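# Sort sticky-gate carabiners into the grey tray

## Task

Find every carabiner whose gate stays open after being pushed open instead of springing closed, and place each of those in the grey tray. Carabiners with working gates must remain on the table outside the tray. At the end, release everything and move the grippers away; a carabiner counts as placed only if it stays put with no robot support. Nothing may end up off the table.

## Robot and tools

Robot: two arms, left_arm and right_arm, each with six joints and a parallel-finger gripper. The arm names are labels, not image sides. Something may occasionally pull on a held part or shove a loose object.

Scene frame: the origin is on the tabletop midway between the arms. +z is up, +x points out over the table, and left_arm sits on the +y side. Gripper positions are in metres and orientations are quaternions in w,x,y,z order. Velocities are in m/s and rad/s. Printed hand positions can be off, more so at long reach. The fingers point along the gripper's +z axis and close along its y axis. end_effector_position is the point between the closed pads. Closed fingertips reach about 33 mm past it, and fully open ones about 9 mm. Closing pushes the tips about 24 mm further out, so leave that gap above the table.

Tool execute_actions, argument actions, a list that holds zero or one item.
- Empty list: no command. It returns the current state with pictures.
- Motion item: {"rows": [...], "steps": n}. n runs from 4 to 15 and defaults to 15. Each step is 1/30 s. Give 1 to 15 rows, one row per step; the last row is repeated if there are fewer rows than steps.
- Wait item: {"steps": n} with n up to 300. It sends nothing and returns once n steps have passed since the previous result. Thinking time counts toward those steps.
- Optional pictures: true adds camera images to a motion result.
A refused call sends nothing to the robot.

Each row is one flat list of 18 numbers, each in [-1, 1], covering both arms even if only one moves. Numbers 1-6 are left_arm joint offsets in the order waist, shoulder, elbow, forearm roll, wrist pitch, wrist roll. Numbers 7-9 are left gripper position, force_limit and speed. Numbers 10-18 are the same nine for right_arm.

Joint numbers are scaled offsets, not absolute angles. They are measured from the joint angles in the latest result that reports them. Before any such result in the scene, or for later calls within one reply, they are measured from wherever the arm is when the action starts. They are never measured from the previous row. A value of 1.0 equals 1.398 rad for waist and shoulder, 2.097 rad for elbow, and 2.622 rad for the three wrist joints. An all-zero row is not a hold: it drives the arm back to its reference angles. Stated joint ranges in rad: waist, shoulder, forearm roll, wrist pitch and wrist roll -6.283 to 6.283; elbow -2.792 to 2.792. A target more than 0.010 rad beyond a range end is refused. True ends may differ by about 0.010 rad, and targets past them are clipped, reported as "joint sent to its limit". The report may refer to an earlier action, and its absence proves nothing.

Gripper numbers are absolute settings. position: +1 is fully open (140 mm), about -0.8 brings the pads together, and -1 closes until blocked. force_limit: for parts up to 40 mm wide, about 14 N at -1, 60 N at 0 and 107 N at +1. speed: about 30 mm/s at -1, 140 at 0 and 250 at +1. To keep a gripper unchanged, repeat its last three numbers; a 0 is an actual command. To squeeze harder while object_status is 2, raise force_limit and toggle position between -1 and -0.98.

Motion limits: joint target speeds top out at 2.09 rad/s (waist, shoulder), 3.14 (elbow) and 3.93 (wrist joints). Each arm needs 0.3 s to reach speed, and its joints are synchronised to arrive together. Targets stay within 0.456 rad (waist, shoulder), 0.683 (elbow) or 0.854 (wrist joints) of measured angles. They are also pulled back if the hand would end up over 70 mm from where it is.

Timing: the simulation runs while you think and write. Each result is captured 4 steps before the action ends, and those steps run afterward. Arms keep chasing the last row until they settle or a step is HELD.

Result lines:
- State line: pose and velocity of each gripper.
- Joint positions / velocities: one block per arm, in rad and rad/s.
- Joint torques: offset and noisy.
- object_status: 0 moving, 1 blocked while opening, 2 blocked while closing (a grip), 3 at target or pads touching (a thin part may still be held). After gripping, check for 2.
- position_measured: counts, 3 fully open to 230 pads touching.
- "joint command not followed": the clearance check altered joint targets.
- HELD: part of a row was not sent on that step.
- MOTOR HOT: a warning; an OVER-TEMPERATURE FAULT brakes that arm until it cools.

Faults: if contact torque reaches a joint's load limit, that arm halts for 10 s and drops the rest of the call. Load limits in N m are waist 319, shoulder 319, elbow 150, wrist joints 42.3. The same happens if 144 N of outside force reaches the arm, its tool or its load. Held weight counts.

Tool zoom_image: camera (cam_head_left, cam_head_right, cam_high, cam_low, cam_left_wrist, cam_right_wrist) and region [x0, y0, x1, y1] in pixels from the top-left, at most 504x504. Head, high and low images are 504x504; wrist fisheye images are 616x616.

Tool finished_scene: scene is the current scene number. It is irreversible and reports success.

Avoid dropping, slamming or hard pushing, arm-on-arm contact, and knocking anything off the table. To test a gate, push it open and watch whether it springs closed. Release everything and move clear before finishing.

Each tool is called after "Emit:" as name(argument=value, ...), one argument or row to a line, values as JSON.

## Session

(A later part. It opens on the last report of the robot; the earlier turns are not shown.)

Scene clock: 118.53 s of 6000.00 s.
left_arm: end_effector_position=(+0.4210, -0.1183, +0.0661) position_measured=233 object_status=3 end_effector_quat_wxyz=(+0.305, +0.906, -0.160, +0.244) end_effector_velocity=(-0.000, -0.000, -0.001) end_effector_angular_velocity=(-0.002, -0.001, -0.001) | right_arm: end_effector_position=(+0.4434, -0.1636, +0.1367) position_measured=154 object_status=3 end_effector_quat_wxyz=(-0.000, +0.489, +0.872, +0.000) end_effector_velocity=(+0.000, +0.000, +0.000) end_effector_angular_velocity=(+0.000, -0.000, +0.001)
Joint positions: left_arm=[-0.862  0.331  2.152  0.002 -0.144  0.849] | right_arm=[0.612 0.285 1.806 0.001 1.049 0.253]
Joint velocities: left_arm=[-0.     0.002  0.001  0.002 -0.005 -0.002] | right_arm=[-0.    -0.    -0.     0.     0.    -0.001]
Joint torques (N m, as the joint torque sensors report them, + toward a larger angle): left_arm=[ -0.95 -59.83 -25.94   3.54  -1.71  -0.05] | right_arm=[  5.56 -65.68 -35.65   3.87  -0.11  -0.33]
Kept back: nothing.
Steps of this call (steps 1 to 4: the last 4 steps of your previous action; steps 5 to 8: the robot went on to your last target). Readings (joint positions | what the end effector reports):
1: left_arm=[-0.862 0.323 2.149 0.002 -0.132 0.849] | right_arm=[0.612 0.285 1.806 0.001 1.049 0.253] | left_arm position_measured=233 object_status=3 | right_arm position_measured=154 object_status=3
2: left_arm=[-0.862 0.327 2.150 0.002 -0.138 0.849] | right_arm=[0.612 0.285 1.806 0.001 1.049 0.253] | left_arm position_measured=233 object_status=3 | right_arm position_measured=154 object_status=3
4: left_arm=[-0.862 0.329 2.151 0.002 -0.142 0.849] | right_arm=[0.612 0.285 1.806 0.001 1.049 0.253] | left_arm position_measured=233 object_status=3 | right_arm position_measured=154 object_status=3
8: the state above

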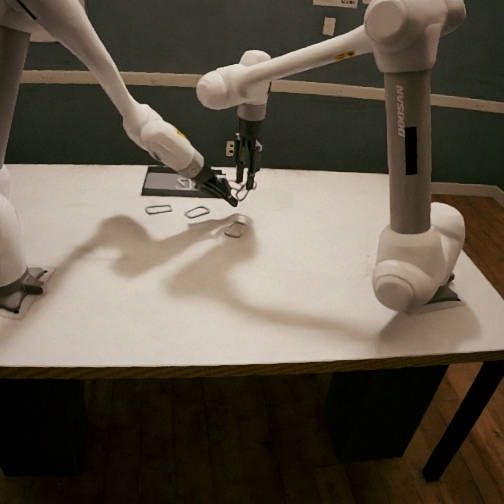

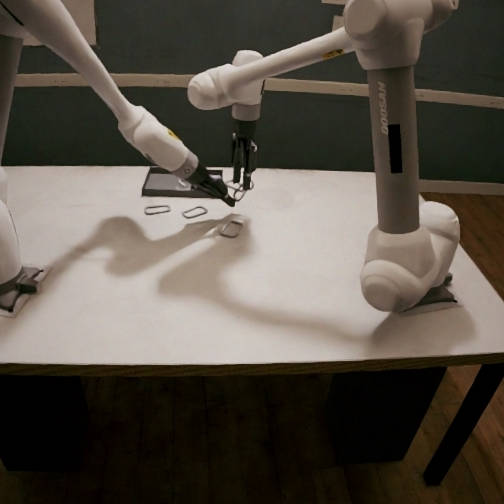

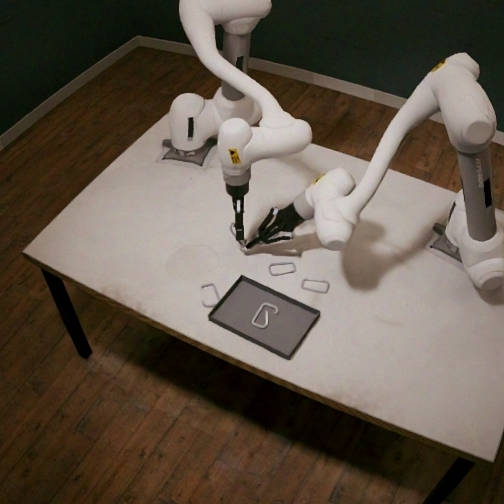

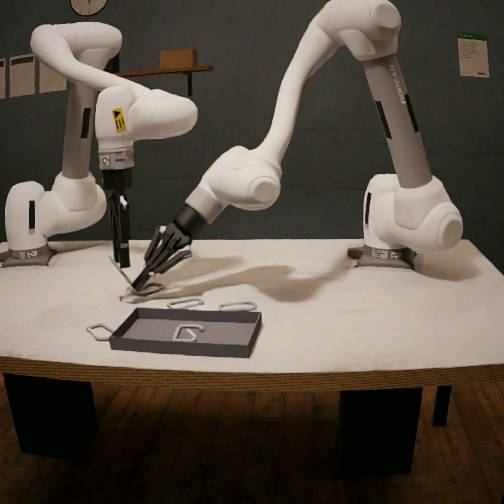

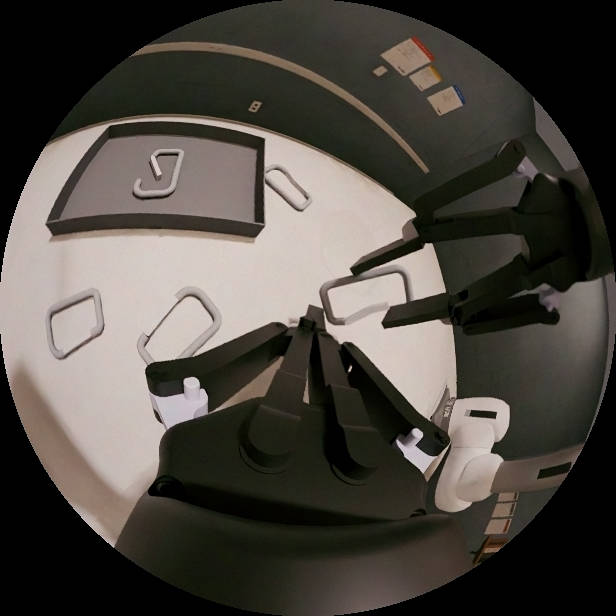

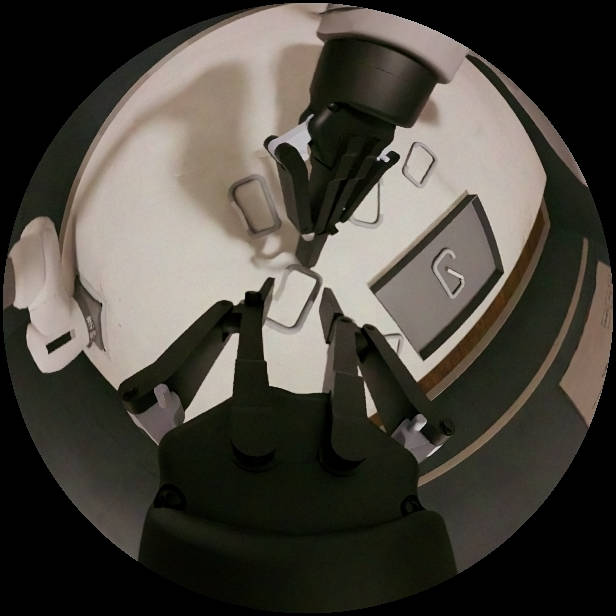

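Emit:
execute_actions(
  actions=[
    {"rows":[[0,-0.0135,0.0132,0,-0.0033,0,-1,0,0,0,0,0,0,0,0,-0.2,-0.2,0],[0,-0.0135,0.0132,0,-0.0033,0,-1,0,0,0,0,0,0,0,0,-0.2,-0.2,0],[0,-0.0135,0.0132,0,-0.0033,0,-1,0,0,0,0,0,0,0,0,-0.2,-0.2,0],[0,-0.0135,0.0132,0,-0.0033,0,-1,0,0,0,0,0,0,0,0,-0.2,-0.2,0],[0,0.0025,0.0174,0,-0.0153,0,-1,0,0,0,0,0,0,0,0,-0.2,-0.2,0],[0,0.0025,0.0174,0,-0.0153,0,-1,0,0,0,0,0,0,0,0,-0.2,-0.2,0],[0,0.0025,0.0174,0,-0.0153,0,-1,0,0,0,0,0,0,0,0,-0.2,-0.2,0],[0,0.0025,0.0174,0,-0.0153,0,-1,0,0,0,0,0,0,0,0,-0.2,-0.2,0],[0,0.0025,0.0174,0,-0.0153,0,-1,0,0,0,0,0,0,0,0,-0.2,-0.2,0],[0,0.012,0.008,0,-0.013,0,-1,0,0,0,0,0,0,0,0,-0.2,-0.2,0],[0,0.0223,-0.002,0,-0.0105,0,-1,0,0,0,0,0,0,0,0,-0.2,-0.2,0]],"steps":15},
  ],
)

Emit:
execute_actions(
  actions=[
    {"steps":8},
  ],
  pictures=true,
)

Emit:
zoom_image(
  camera="cam_low",
  region=[90,200,220,320],
)

Emit:
zoom_image(
  camera="cam_right_wrist",
  region=[200,150,450,400],
)

Scene clock: 119.77 s of 6000.00 s.
left_arm: end_effector_position=(+0.4144, -0.1061, +0.0528) position_measured=233 object_status=3 end_effector_quat_wxyz=(+0.305, +0.906, -0.160, +0.244) end_effector_velocity=(+0.051, -0.093, -0.010) end_effector_angular_velocity=(-0.028, -0.018, -0.002) | right_arm: end_effector_position=(+0.4434, -0.1636, +0.1366) position_measured=154 object_status=3 end_effector_quat_wxyz=(-0.000, +0.489, +0.872, +0.000) end_effector_velocity=(+0.000, +0.000, +0.000) end_effector_angular_velocity=(+0.000, -0.001, -0.000)
Joint positions: left_arm=[-0.861  0.335  2.184  0.002 -0.181  0.849] | right_arm=[0.612 0.286 1.806 0.001 1.049 0.253]
Joint velocities: left_arm=[ 0.     0.143 -0.176  0.001  0.     0.001] | right_arm=[ 0. -0. -0. -0. -0.  0.]
Joint torques (N m, as the joint torque sensors report them, + toward a larger angle): left_arm=[ -7.07 -43.09 -36.4    4.46  -2.4   -0.02] | right_arm=[  5.66 -65.59 -34.67   3.59  -0.07  -0.43]
Steps of this call (steps 1 to 26: the robot went on to your last target; steps 27 to 37: the first 11 steps of this action). Readings (joint positions | what the end effector reports):
27: left_arm=[-0.861 0.331 2.152 0.002 -0.144 0.849] | right_arm=[0.612 0.286 1.806 0.001 1.049 0.253] | left_arm position_measured=233 object_status=3 | right_arm position_measured=154 object_status=3
28: left_arm=[-0.861 0.328 2.156 0.002 -0.146 0.849] | right_arm=[0.612 0.286 1.806 0.001 1.049 0.253] | left_arm position_measured=233 object_status=3 | right_arm position_measured=154 object_status=3
30: left_arm=[-0.861 0.318 2.171 0.002 -0.150 0.849] | right_arm=[0.612 0.286 1.806 0.001 1.049 0.253] | left_arm position_measured=233 object_status=3 | right_arm position_measured=154 object_status=3
34: left_arm=[-0.861 0.328 2.184 0.002 -0.174 0.849] | right_arm=[0.612 0.286 1.806 0.001 1.049 0.253] | left_arm position_measured=233 object_status=3 | right_arm position_measured=154 object_status=3
37: the state above

Scene clock: 120.03 s of 6000.00 s.
left_arm: end_effector_position=(+0.4238, -0.1234, +0.0507) position_measured=233 object_status=3 end_effector_quat_wxyz=(+0.305, +0.906, -0.160, +0.245) end_effector_velocity=(+0.003, -0.006, -0.001) end_effector_angular_velocity=(+0.001, +0.001, -0.001) | right_arm: end_effector_position=(+0.4434, -0.1636, +0.1366) position_measured=154 object_status=3 end_effector_quat_wxyz=(-0.000, +0.489, +0.872, +0.000) end_effector_velocity=(-0.000, -0.000, -0.000) end_effector_angular_velocity=(-0.000, +0.000, -0.000)
Joint positions: left_arm=[-0.861  0.361  2.149  0.002 -0.172  0.849] | right_arm=[0.612 0.286 1.806 0.001 1.049 0.253]
Joint velocities: left_arm=[-0.001  0.008 -0.012  0.001  0.005 -0.001] | right_arm=[ 0.  0.  0.  0. -0.  0.]
Joint torques (N m, as the joint torque sensors report them, + toward a larger angle): left_arm=[  0.29 -65.83 -25.51   3.32  -1.91   0.05] | right_arm=[  2.31 -65.07 -35.73   3.77  -0.15  -0.1 ]
Kept back: nothing.
Steps of this call (steps 1 to 4: the last 4 steps of your previous action; steps 5 to 8: the robot went on to your last target). Readings (joint positions | what the end effector reports):
1: left_arm=[-0.861 0.341 2.175 0.002 -0.180 0.849] | right_arm=[0.612 0.286 1.806 0.001 1.049 0.253] | left_arm position_measured=233 object_status=3 | right_arm position_measured=154 object_status=3
2: left_arm=[-0.861 0.349 2.166 0.002 -0.177 0.849] | right_arm=[0.612 0.286 1.806 0.001 1.049 0.253] | left_arm position_measured=233 object_status=3 | right_arm position_measured=154 object_status=3
4: left_arm=[-0.861 0.358 2.154 0.002 -0.174 0.849] | right_arm=[0.612 0.286 1.806 0.001 1.049 0.253] | left_arm position_measured=233 object_status=3 | right_arm position_measured=154 object_status=3
8: the state above

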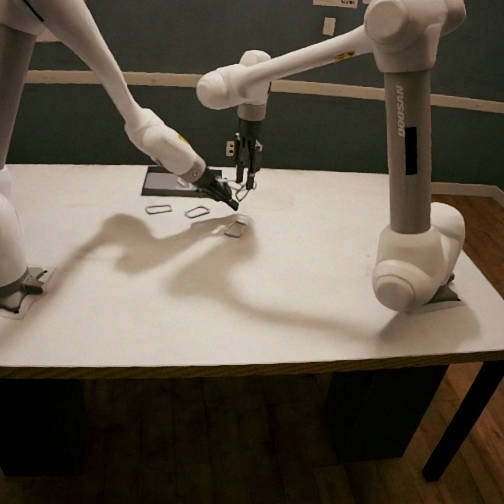

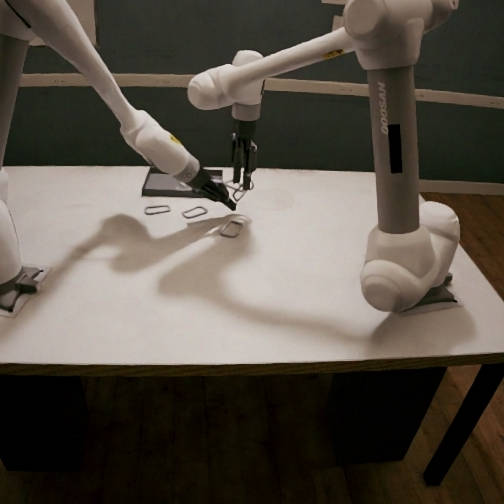

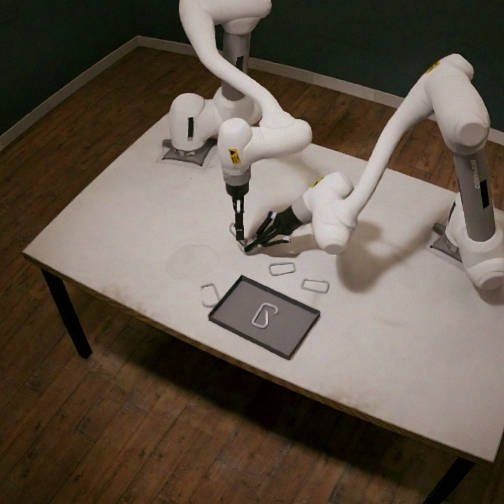

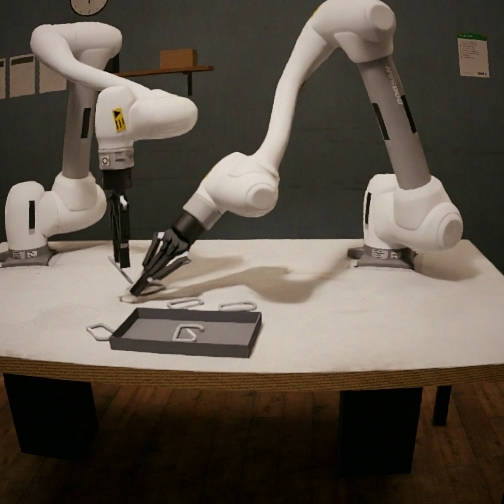

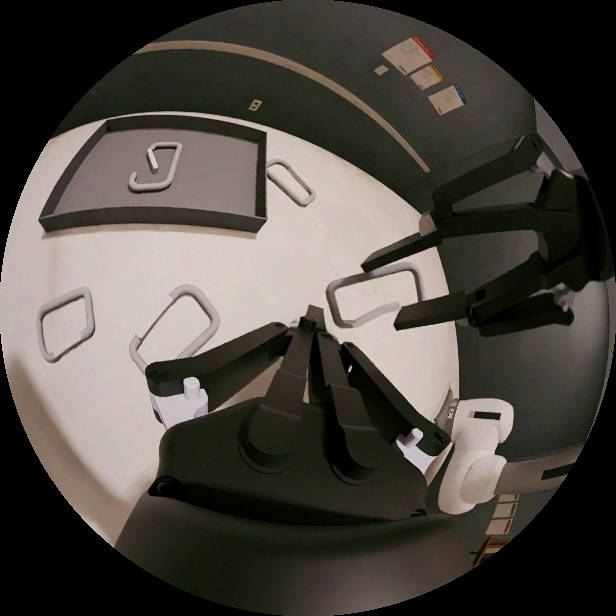

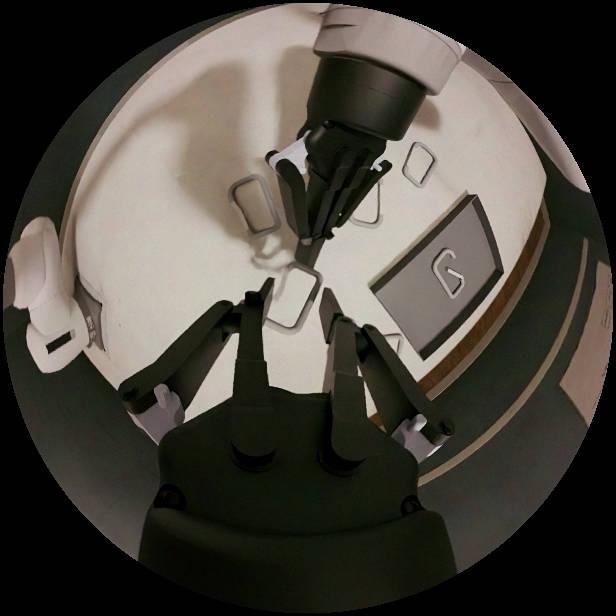

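Region (90, 200, 220, 320) of cam_low's 504x504 image, scaled by 3.877, with more detail than that image has; it fills the top 465 rows of this view, and the rest is white.

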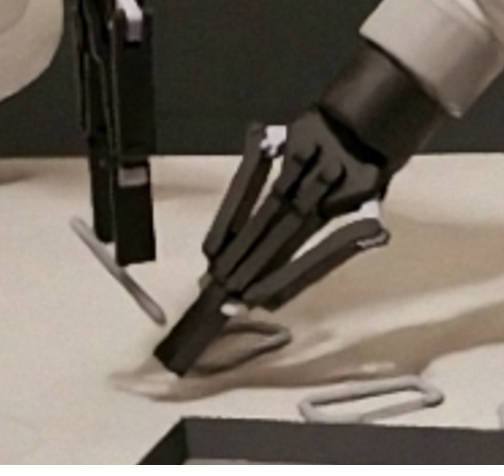

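Region (200, 150, 450, 400) of cam_right_wrist's 616x616 image, scaled by 2.016, with more detail than that image has.

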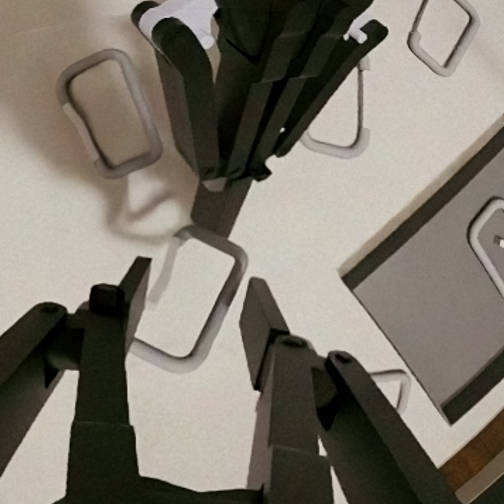

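Emit:
execute_actions(
  actions=[],
)

Scene clock: 120.80 s of 6000.00 s.
left_arm: end_effector_position=(+0.4240, -0.1238, +0.0506) position_measured=233 object_status=3 end_effector_quat_wxyz=(+0.305, +0.906, -0.160, +0.245) end_effector_velocity=(-0.001, -0.000, -0.001) end_effector_angular_velocity=(+0.001, +0.000, -0.002) | right_arm: end_effector_position=(+0.4434, -0.1636, +0.1366) position_measured=154 object_status=3 end_effector_quat_wxyz=(-0.000, +0.489, +0.872, +0.000) end_effector_velocity=(+0.000, -0.000, +0.000) end_effector_angular_velocity=(-0.000, -0.001, +0.001)
Joint positions: left_arm=[-0.862  0.362  2.148  0.002 -0.172  0.849] | right_arm=[0.612 0.286 1.806 0.001 1.049 0.253]
Joint velocities: left_arm=[-0.001  0.001  0.    -0.     0.     0.001] | right_arm=[-0.    -0.    -0.    -0.001  0.    -0.001]
Joint torques (N m, as the joint torque sensors report them, + toward a larger angle): left_arm=[ -0.53 -62.4  -25.13   3.35  -1.68  -0.02] | right_arm=[  2.52 -66.8  -34.63   4.    -0.17  -0.06]
Kept back: nothing.
Steps of this call (steps 1 to 23: the robot went on to your last target). Readings (joint positions | what the end effector reports):
1: left_arm=[-0.861 0.361 2.148 0.002 -0.172 0.849] | right_arm=[0.612 0.286 1.806 0.001 1.049 0.253] | left_arm position_measured=233 object_status=3 | right_arm position_measured=154 object_status=3
2: left_arm=[-0.861 0.362 2.148 0.002 -0.172 0.849] | right_arm=[0.612 0.286 1.806 0.001 1.049 0.253] | left_arm position_measured=233 object_status=3 | right_arm position_measured=154 object_status=3
4: left_arm=[-0.861 0.362 2.148 0.002 -0.172 0.849] | right_arm=[0.612 0.286 1.806 0.001 1.049 0.253] | left_arm position_measured=233 object_status=3 | right_arm position_measured=154 object_status=3
8: left_arm=[-0.861 0.362 2.148 0.002 -0.172 0.849] | right_arm=[0.612 0.286 1.806 0.001 1.049 0.253] | left_arm position_measured=233 object_status=3 | right_arm position_measured=154 object_status=3
23: the state above

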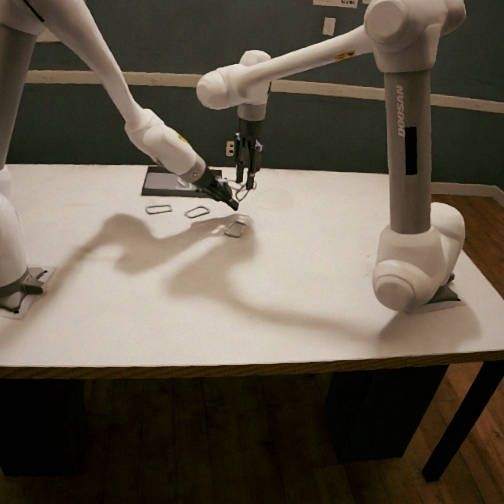

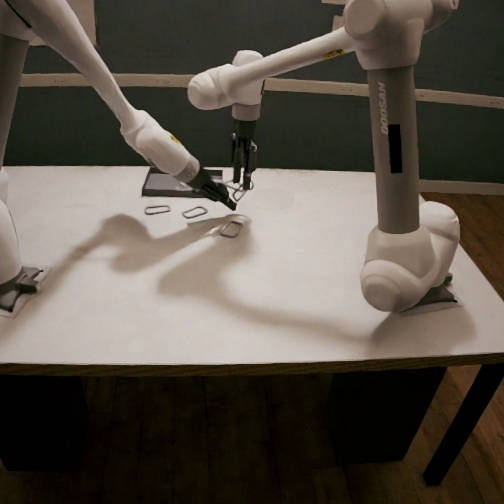

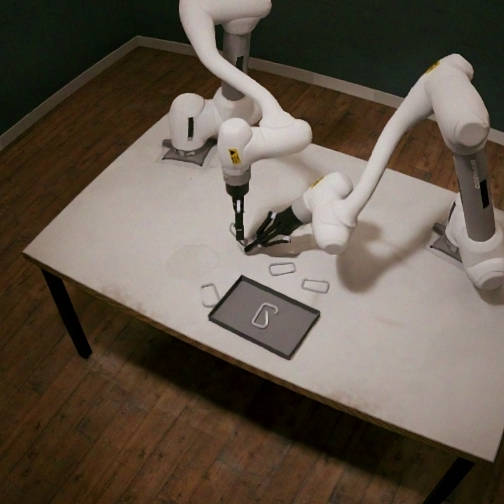

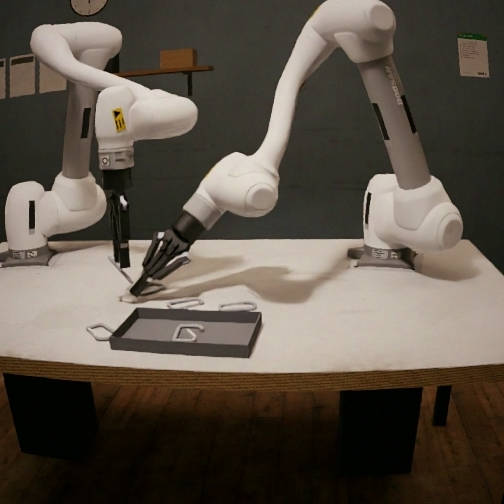

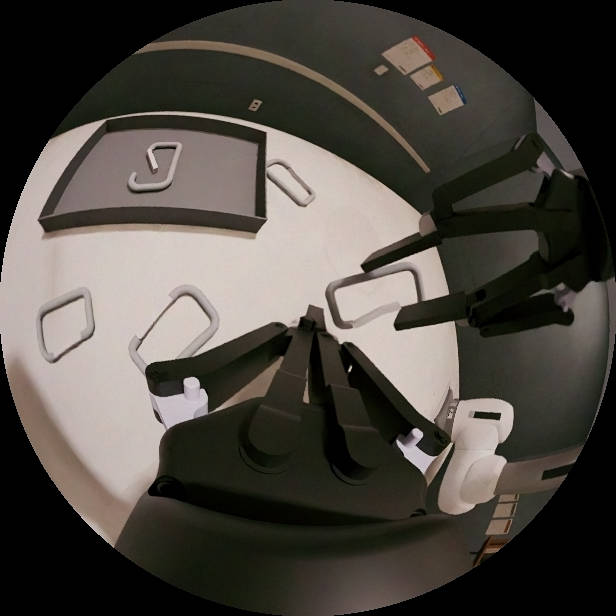

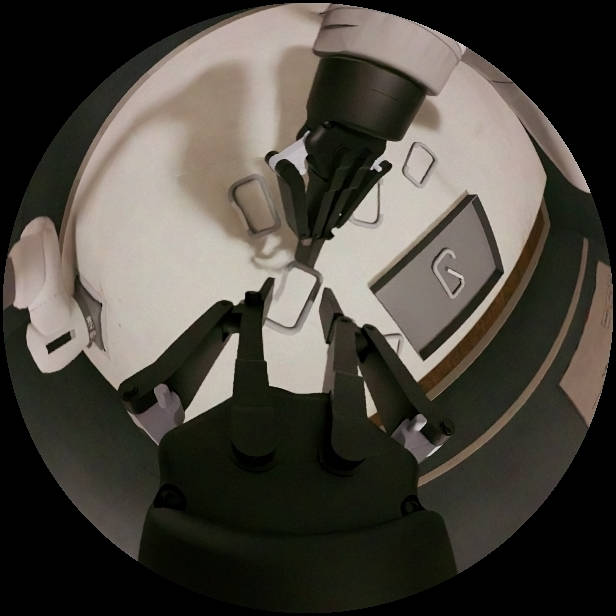

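Emit:
zoom_image(
  camera="cam_left_wrist",
  region=[290, 220, 490, 370],
)

Emit:
zoom_image(
  camera="cam_right_wrist",
  region=[220, 220, 380, 360],
)

Region (290, 220, 490, 370) of cam_left_wrist's 616x616 image, scaled by 2.520, with more detail than that image has; it fills the top 378 rows of this view, and the rest is white.

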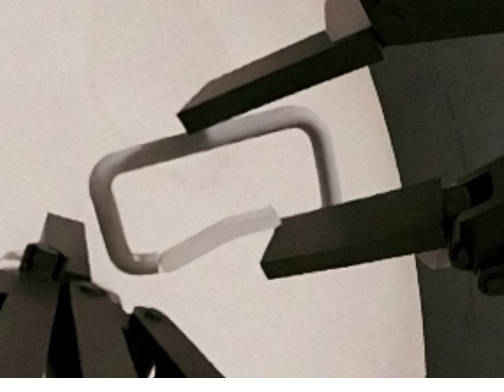

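Region (220, 220, 380, 360) of cam_right_wrist's 616x616 image, scaled by 3.150, with more detail than that image has; it fills the top 441 rows of this view, and the rest is white.

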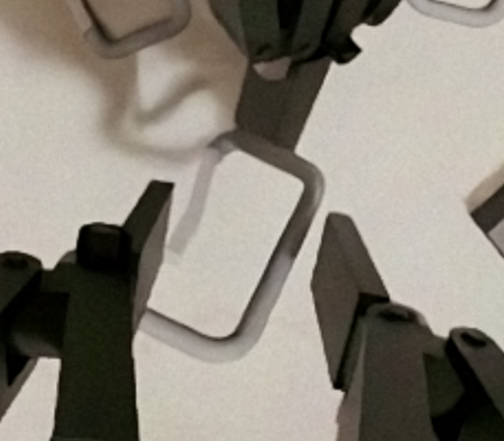

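Emit:
execute_actions(
  actions=[
    {"rows":[[0,-0.0512,0.0368,0,-0.0019,0,-1,0,0,0,0,0,0,0,0,-0.2,-0.2,0],[0,-0.0512,0.0368,0,-0.0019,0,-1,0,0,0,0,0,0,0,0,-0.2,-0.2,0],[0,-0.0512,0.0368,0,-0.0019,0,-1,0,0,0,0,0,0,0,0,-0.2,-0.2,0],[0,-0.0512,0.0368,0,-0.0019,0,-1,0,0,0,0,0,0,0,0,-0.2,-0.2,0],[0,-0.0512,0.0368,0,-0.0019,0,-1,0,0,0,0.048,0.0245,0,-0.048,0,-0.2,-0.2,0]],"steps":15},
  ],
)

Emit:
execute_actions(
  actions=[],
)

Scene clock: 122.00 s of 6000.00 s.
left_arm: end_effector_position=(+0.4027, -0.0850, +0.0627) position_measured=233 object_status=3 end_effector_quat_wxyz=(+0.305, +0.906, -0.160, +0.244) end_effector_velocity=(-0.003, +0.006, +0.001) end_effector_angular_velocity=(+0.001, -0.001, -0.001) | right_arm: end_effector_position=(+0.4470, -0.1599, +0.0733) position_measured=154 object_status=3 end_effector_quat_wxyz=(+0.001, +0.489, +0.872, +0.003) end_effector_velocity=(+0.006, +0.006, -0.113) end_effector_angular_velocity=(+0.014, -0.014, +0.000)
Joint positions: left_arm=[-0.862  0.291  2.224  0.002 -0.176  0.849] | right_arm=[0.612 0.348 1.854 0.001 0.934 0.253]
Joint velocities: left_arm=[ 0.    -0.009  0.011  0.    -0.002  0.001] | right_arm=[ 0.     0.115  0.083 -0.    -0.217 -0.   ]
Joint torques (N m, as the joint torque sensors report them, + toward a larger angle): left_arm=[ -1.09 -51.41 -25.65   3.52  -1.41   0.11] | right_arm=[   5.69 -104.38  -45.26    4.69   -0.42   -0.35]
Steps of this call (steps 1 to 15: the robot went on to your last target; steps 16 to 25: nothing new was sent; steps 26 to 36: the first 11 steps of this action). Readings (joint positions | what the end effector reports):
26: left_arm=[-0.862 0.362 2.148 0.002 -0.172 0.849] | right_arm=[0.612 0.285 1.806 0.001 1.049 0.253] | left_arm position_measured=233 object_status=3 | right_arm position_measured=154 object_status=3
27: left_arm=[-0.862 0.358 2.151 0.002 -0.172 0.849] | right_arm=[0.612 0.285 1.806 0.001 1.049 0.253] | left_arm position_measured=233 object_status=3 | right_arm position_measured=154 object_status=3
29: left_arm=[-0.862 0.331 2.182 0.002 -0.173 0.849] | right_arm=[0.612 0.285 1.806 0.001 1.049 0.253] | left_arm position_measured=233 object_status=3 | right_arm position_measured=154 object_status=3
33: left_arm=[-0.862 0.293 2.221 0.002 -0.176 0.849] | right_arm=[0.612 0.316 1.830 0.001 0.991 0.253] | left_arm position_measured=233 object_status=3 | right_arm position_measured=154 object_status=3
36: the state above

Scene clock: 122.13 s of 6000.00 s.
left_arm: end_effector_position=(+0.4025, -0.0846, +0.0628) position_measured=233 object_status=3 end_effector_quat_wxyz=(+0.305, +0.906, -0.160, +0.244) end_effector_velocity=(-0.001, +0.001, +0.000) end_effector_angular_velocity=(+0.000, +0.000, -0.001) | right_arm: end_effector_position=(+0.4474, -0.1595, +0.0691) position_measured=154 object_status=3 end_effector_quat_wxyz=(+0.001, +0.489, +0.872, +0.004) end_effector_velocity=(-0.000, -0.001, -0.010) end_effector_angular_velocity=(+0.001, -0.001, -0.001)
Joint positions: left_arm=[-0.862  0.29   2.225  0.002 -0.177  0.849] | right_arm=[0.612 0.352 1.857 0.001 0.925 0.253]
Joint velocities: left_arm=[-0.001 -0.001  0.002  0.    -0.    -0.001] | right_arm=[-0.001  0.008  0.009  0.    -0.019 -0.   ]
Joint torques (N m, as the joint torque sensors report them, + toward a larger angle): left_arm=[  0.04 -51.19 -25.42   3.4   -1.78  -0.02] | right_arm=[  2.08 -69.84 -31.99   3.72  -0.26  -0.41]
Kept back: nothing.
Steps of this call (steps 1 to 4: the last 4 steps of your previous action). Readings (joint positions | what the end effector reports):
1: left_arm=[-0.862 0.291 2.224 0.002 -0.176 0.849] | right_arm=[0.612 0.350 1.855 0.001 0.929 0.253] | left_arm position_measured=233 object_status=3 | right_arm position_measured=154 object_status=3
2: left_arm=[-0.862 0.291 2.225 0.002 -0.177 0.849] | right_arm=[0.612 0.351 1.856 0.001 0.927 0.253] | left_arm position_measured=233 object_status=3 | right_arm position_measured=154 object_status=3
4: the state above

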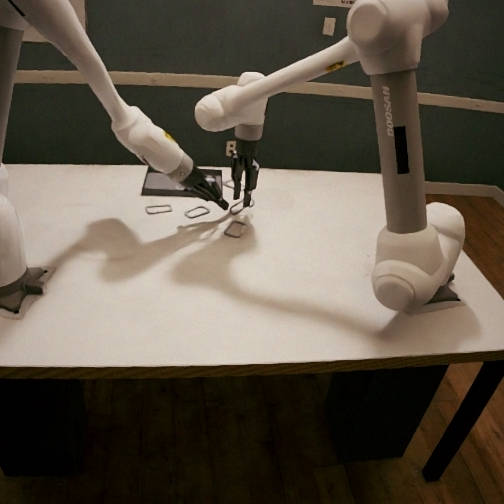

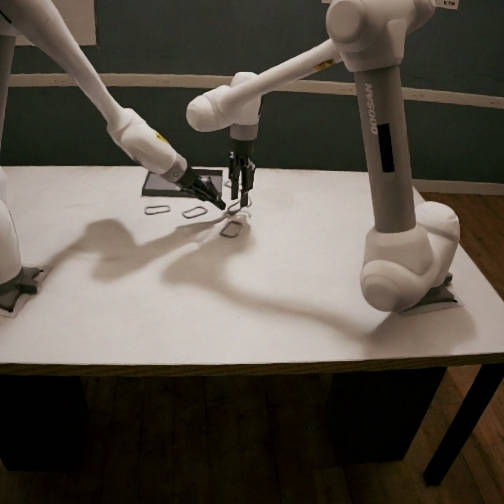

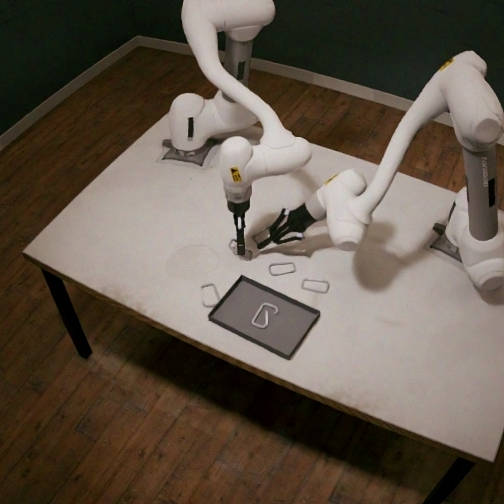

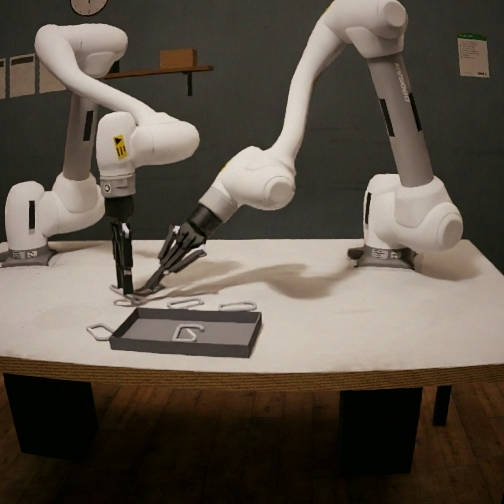

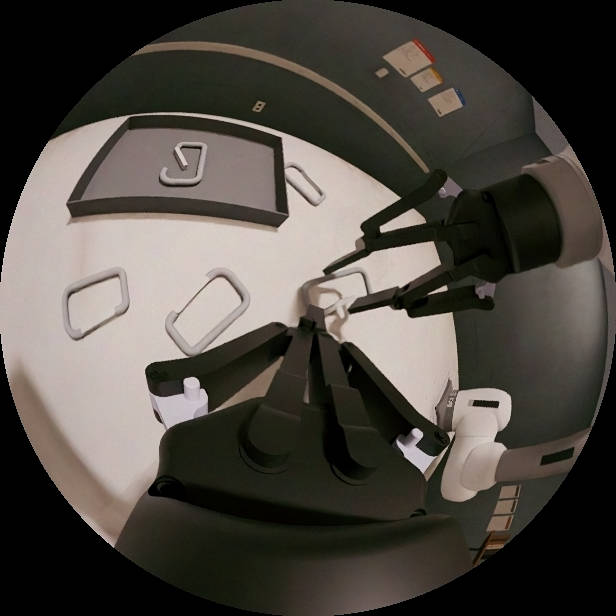

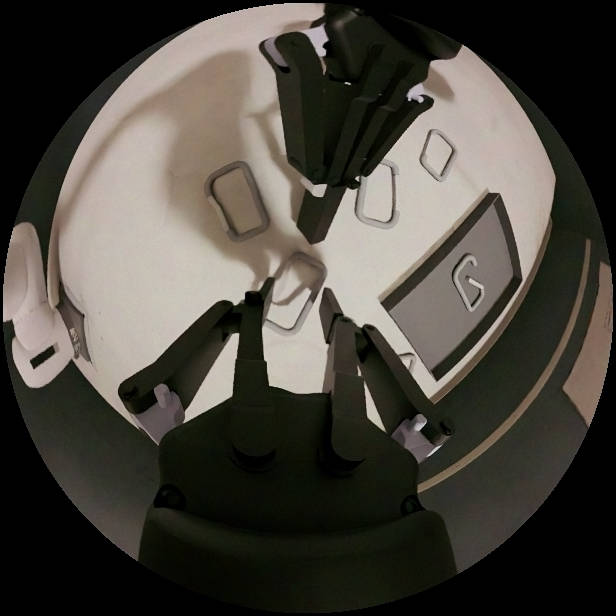

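Emit:
execute_actions(
  actions=[
    {"rows":[[0,0,0,0,0,0,-1,0,0,0,0.017,0.0105,0,-0.019,0,-0.2,-0.2,0]],"steps":12},
  ],
  pictures=true,
)

Emit:
zoom_image(
  camera="cam_right_wrist",
  region=[200, 180, 400, 360],
)

Scene clock: 122.57 s of 6000.00 s.
left_arm: end_effector_position=(+0.4025, -0.0846, +0.0628) position_measured=233 object_status=3 end_effector_quat_wxyz=(+0.305, +0.906, -0.160, +0.244) end_effector_velocity=(-0.000, -0.000, -0.000) end_effector_angular_velocity=(+0.001, +0.000, -0.000) | right_arm: end_effector_position=(+0.4470, -0.1599, +0.0446) position_measured=154 object_status=3 end_effector_quat_wxyz=(+0.001, +0.489, +0.872, +0.006) end_effector_velocity=(-0.000, +0.000, -0.012) end_effector_angular_velocity=(+0.004, -0.004, -0.001)
Joint positions: left_arm=[-0.862  0.29   2.225  0.002 -0.177  0.849] | right_arm=[0.612 0.375 1.878 0.001 0.877 0.253]
Joint velocities: left_arm=[-0.     0.001  0.     0.     0.    -0.   ] | right_arm=[ 0.     0.011  0.012  0.    -0.029  0.001]
Joint torques (N m, as the joint torque sensors report them, + toward a larger angle): left_arm=[ -0.29 -54.66 -24.84   3.36  -1.71   0.05] | right_arm=[  3.39 -73.54 -32.67   3.28  -0.17  -0.45]
Steps of this call (steps 1 to 5: the robot went on to your last target; steps 6 to 13: the first 8 steps of this action). Readings (joint positions | what the end effector reports):
6: left_arm=[-0.862 0.290 2.225 0.002 -0.177 0.849] | right_arm=[0.612 0.353 1.858 0.001 0.924 0.253] | left_arm position_measured=233 object_status=3 | right_arm position_measured=154 object_status=3
7: left_arm=[-0.862 0.290 2.225 0.002 -0.177 0.849] | right_arm=[0.612 0.355 1.860 0.001 0.917 0.253] | left_arm position_measured=233 object_status=3 | right_arm position_measured=154 object_status=3
9: left_arm=[-0.862 0.290 2.225 0.002 -0.177 0.849] | right_arm=[0.612 0.368 1.872 0.001 0.892 0.253] | left_arm position_measured=233 object_status=3 | right_arm position_measured=154 object_status=3
13: the state above

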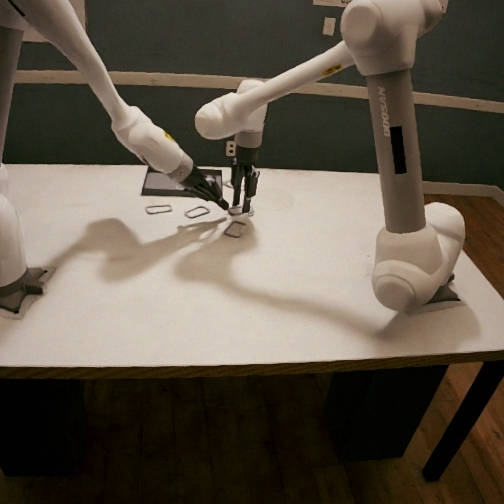

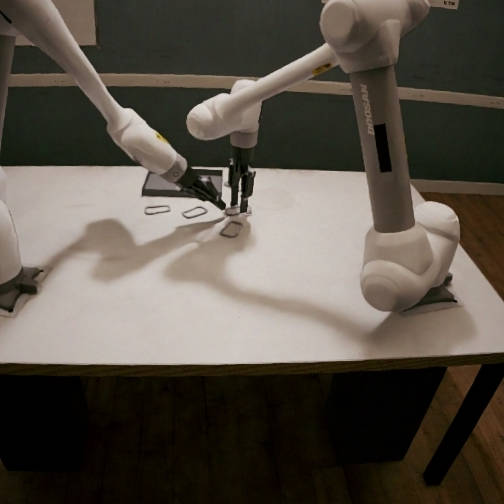

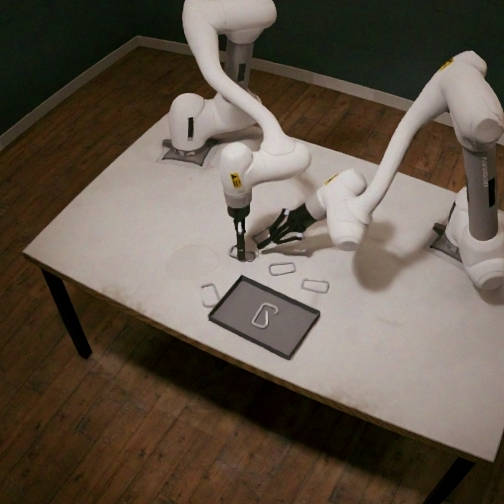

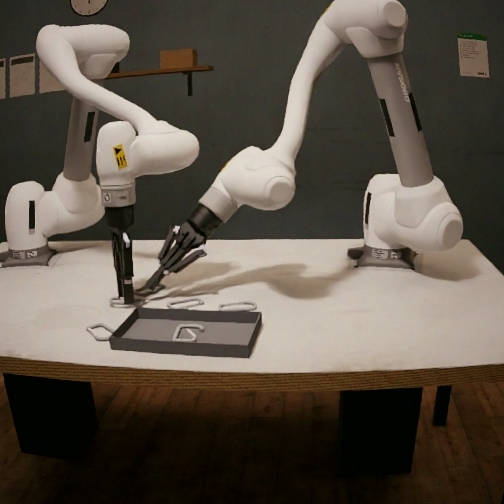

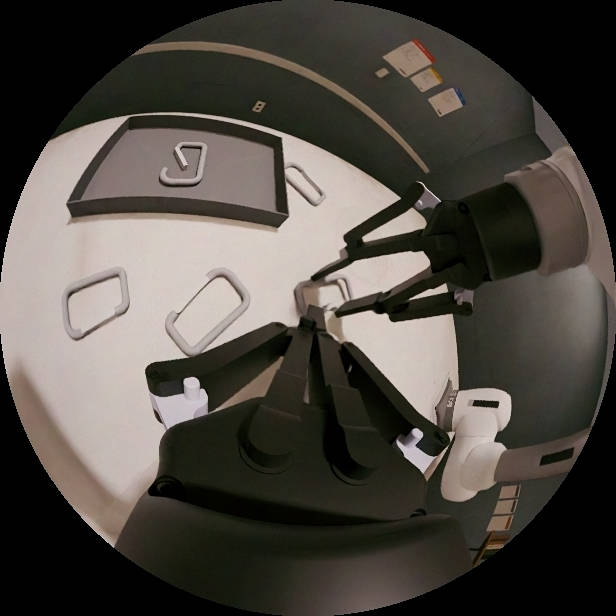

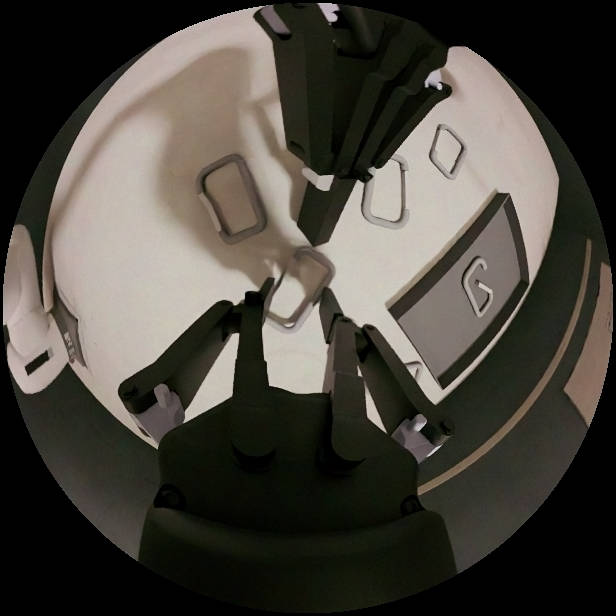

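Region (200, 180, 400, 360) of cam_right_wrist's 616x616 image, scaled by 2.520, with more detail than that image has; it fills the top 454 rows of this view, and the rest is white.

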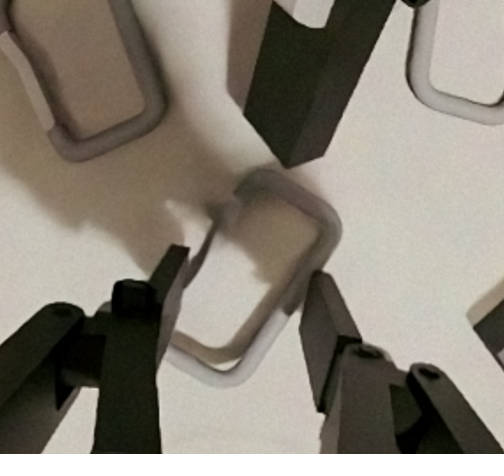

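Emit:
execute_actions(
  actions=[
    {"rows":[[0,0.0139,0.0036,0,-0.0104,0,-1,0,0,0,0.002,0.001,0,-0.002,0,-0.2,-0.2,0],[0,0.0139,0.0036,0,-0.0104,0,-1,0,0,0,0.002,0.001,0,-0.002,0,-0.2,-0.2,0],[0,0.0139,0.0036,0,-0.0104,0,-1,0,0,0,0.002,0.001,0,-0.002,0,-0.2,-0.2,0],[0,0.0139,0.0036,0,-0.0104,0,-1,0,0,0,0.002,0.001,0,-0.002,0,-0.2,-0.2,0],[0,0.0139,0.0036,0,-0.0104,0,-1,0,0,0,0.002,0.001,0,-0.002,0,-0.2,-0.2,0],[0,0.0139,0.0036,0,-0.0104,0,-1,0,0,0,0.002,0.001,0,-0.002,0,-0.2,-0.2,0],[0,0.025,-0.007,0,-0.008,0,-1,0,0,0,0.002,0.001,0,-0.002,0,-0.2,-0.2,0]],"steps":15},
  ],
  pictures=true,
)

Emit:
zoom_image(
  camera="cam_right_wrist",
  region=[200, 180, 400, 360],
)

Emit:
zoom_image(
  camera="cam_left_wrist",
  region=[240, 220, 440, 370],
)

Scene clock: 123.30 s of 6000.00 s.
left_arm: end_effector_position=(+0.4071, -0.0929, +0.0502) position_measured=233 object_status=3 end_effector_quat_wxyz=(+0.305, +0.906, -0.160, +0.245) end_effector_velocity=(+0.015, -0.027, -0.007) end_effector_angular_velocity=(+0.007, +0.004, +0.000) | right_arm: end_effector_position=(+0.4470, -0.1599, +0.0419) position_measured=154 object_status=3 end_effector_quat_wxyz=(+0.001, +0.489, +0.872, +0.006) end_effector_velocity=(-0.000, +0.000, +0.001) end_effector_angular_velocity=(+0.001, -0.001, +0.001)
Joint positions: left_arm=[-0.862  0.322  2.214  0.002 -0.199  0.849] | right_arm=[0.612 0.378 1.88  0.001 0.872 0.253]
Joint velocities: left_arm=[ 0.     0.046 -0.059 -0.001  0.02   0.001] | right_arm=[ 0.    -0.001  0.    -0.    -0.001 -0.   ]
Joint torques (N m, as the joint torque sensors report them, + toward a larger angle): left_arm=[  1.31 -61.68 -20.96   3.08  -1.72  -0.02] | right_arm=[  2.12 -70.39 -30.52   3.62  -0.23  -0.39]
Steps of this call (steps 1 to 4: the last 4 steps of your previous action; steps 5 to 11: the robot went on to your last target; steps 12 to 22: the first 11 steps of this action). Readings (joint positions | what the end effector reports):
12: left_arm=[-0.862 0.290 2.225 0.002 -0.177 0.849] | right_arm=[0.612 0.376 1.879 0.001 0.875 0.253] | left_arm position_measured=233 object_status=3 | right_arm position_measured=154 object_status=3
13: left_arm=[-0.862 0.293 2.225 0.002 -0.181 0.849] | right_arm=[0.612 0.376 1.879 0.001 0.874 0.253] | left_arm position_measured=233 object_status=3 | right_arm position_measured=154 object_status=3
15: left_arm=[-0.862 0.304 2.230 0.002 -0.195 0.849] | right_arm=[0.612 0.377 1.880 0.001 0.873 0.253] | left_arm position_measured=233 object_status=3 | right_arm position_measured=154 object_status=3
19: left_arm=[-0.862 0.312 2.229 0.002 -0.202 0.849] | right_arm=[0.612 0.377 1.880 0.001 0.872 0.253] | left_arm position_measured=233 object_status=3 | right_arm position_measured=154 object_status=3
22: the state above

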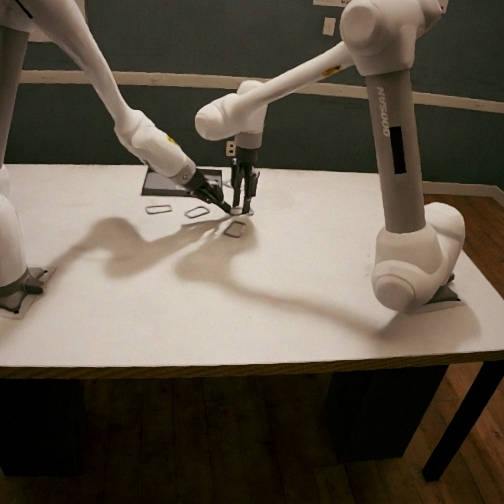

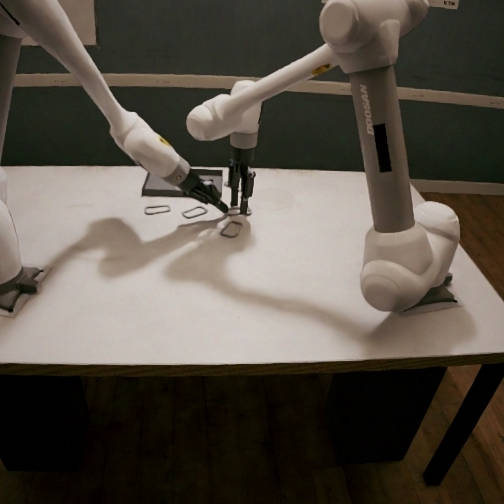

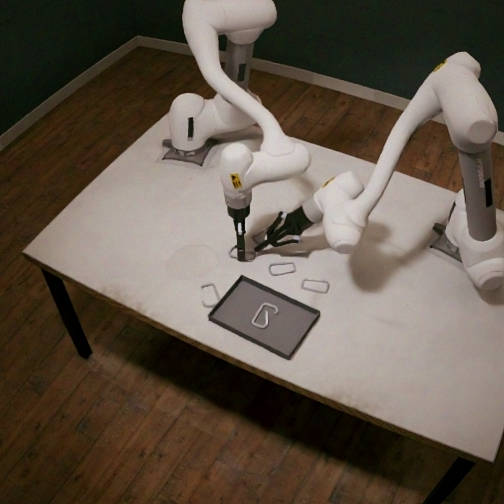

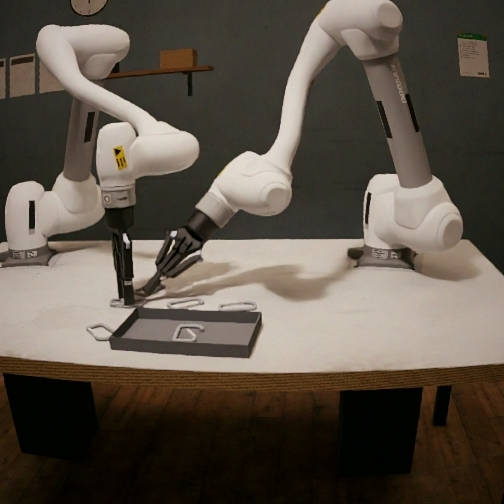

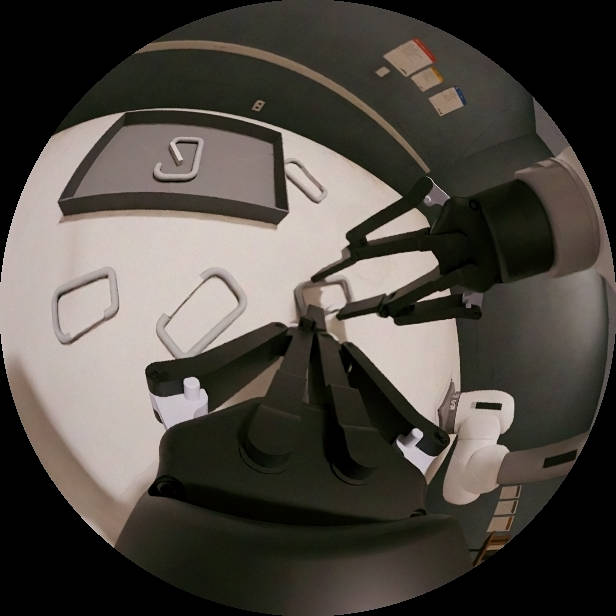

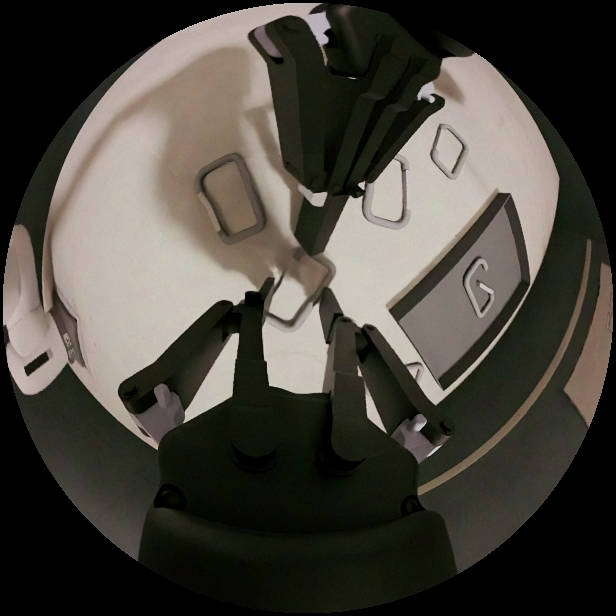

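Region (200, 180, 400, 360) of cam_right_wrist's 616x616 image, scaled by 2.520, with more detail than that image has; it fills the top 454 rows of this view, and the rest is white.

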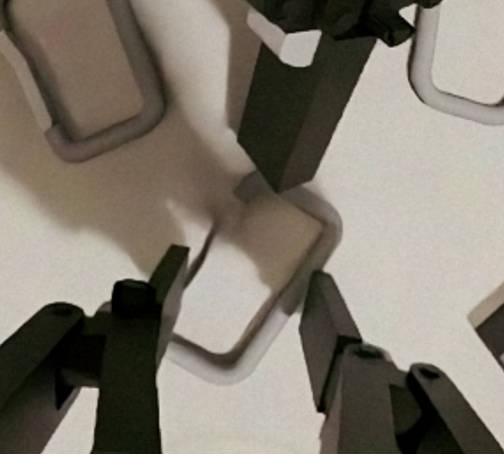

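Region (240, 220, 440, 370) of cam_left_wrist's 616x616 image, scaled by 2.520, with more detail than that image has; it fills the top 378 rows of this view, and the rest is white.

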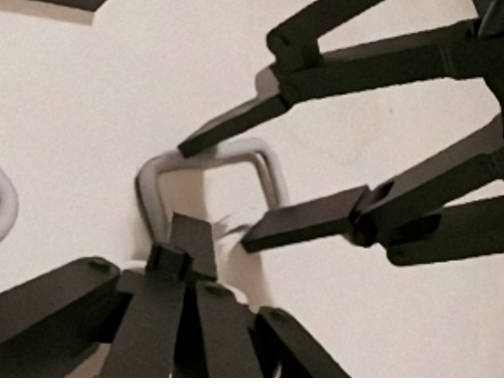

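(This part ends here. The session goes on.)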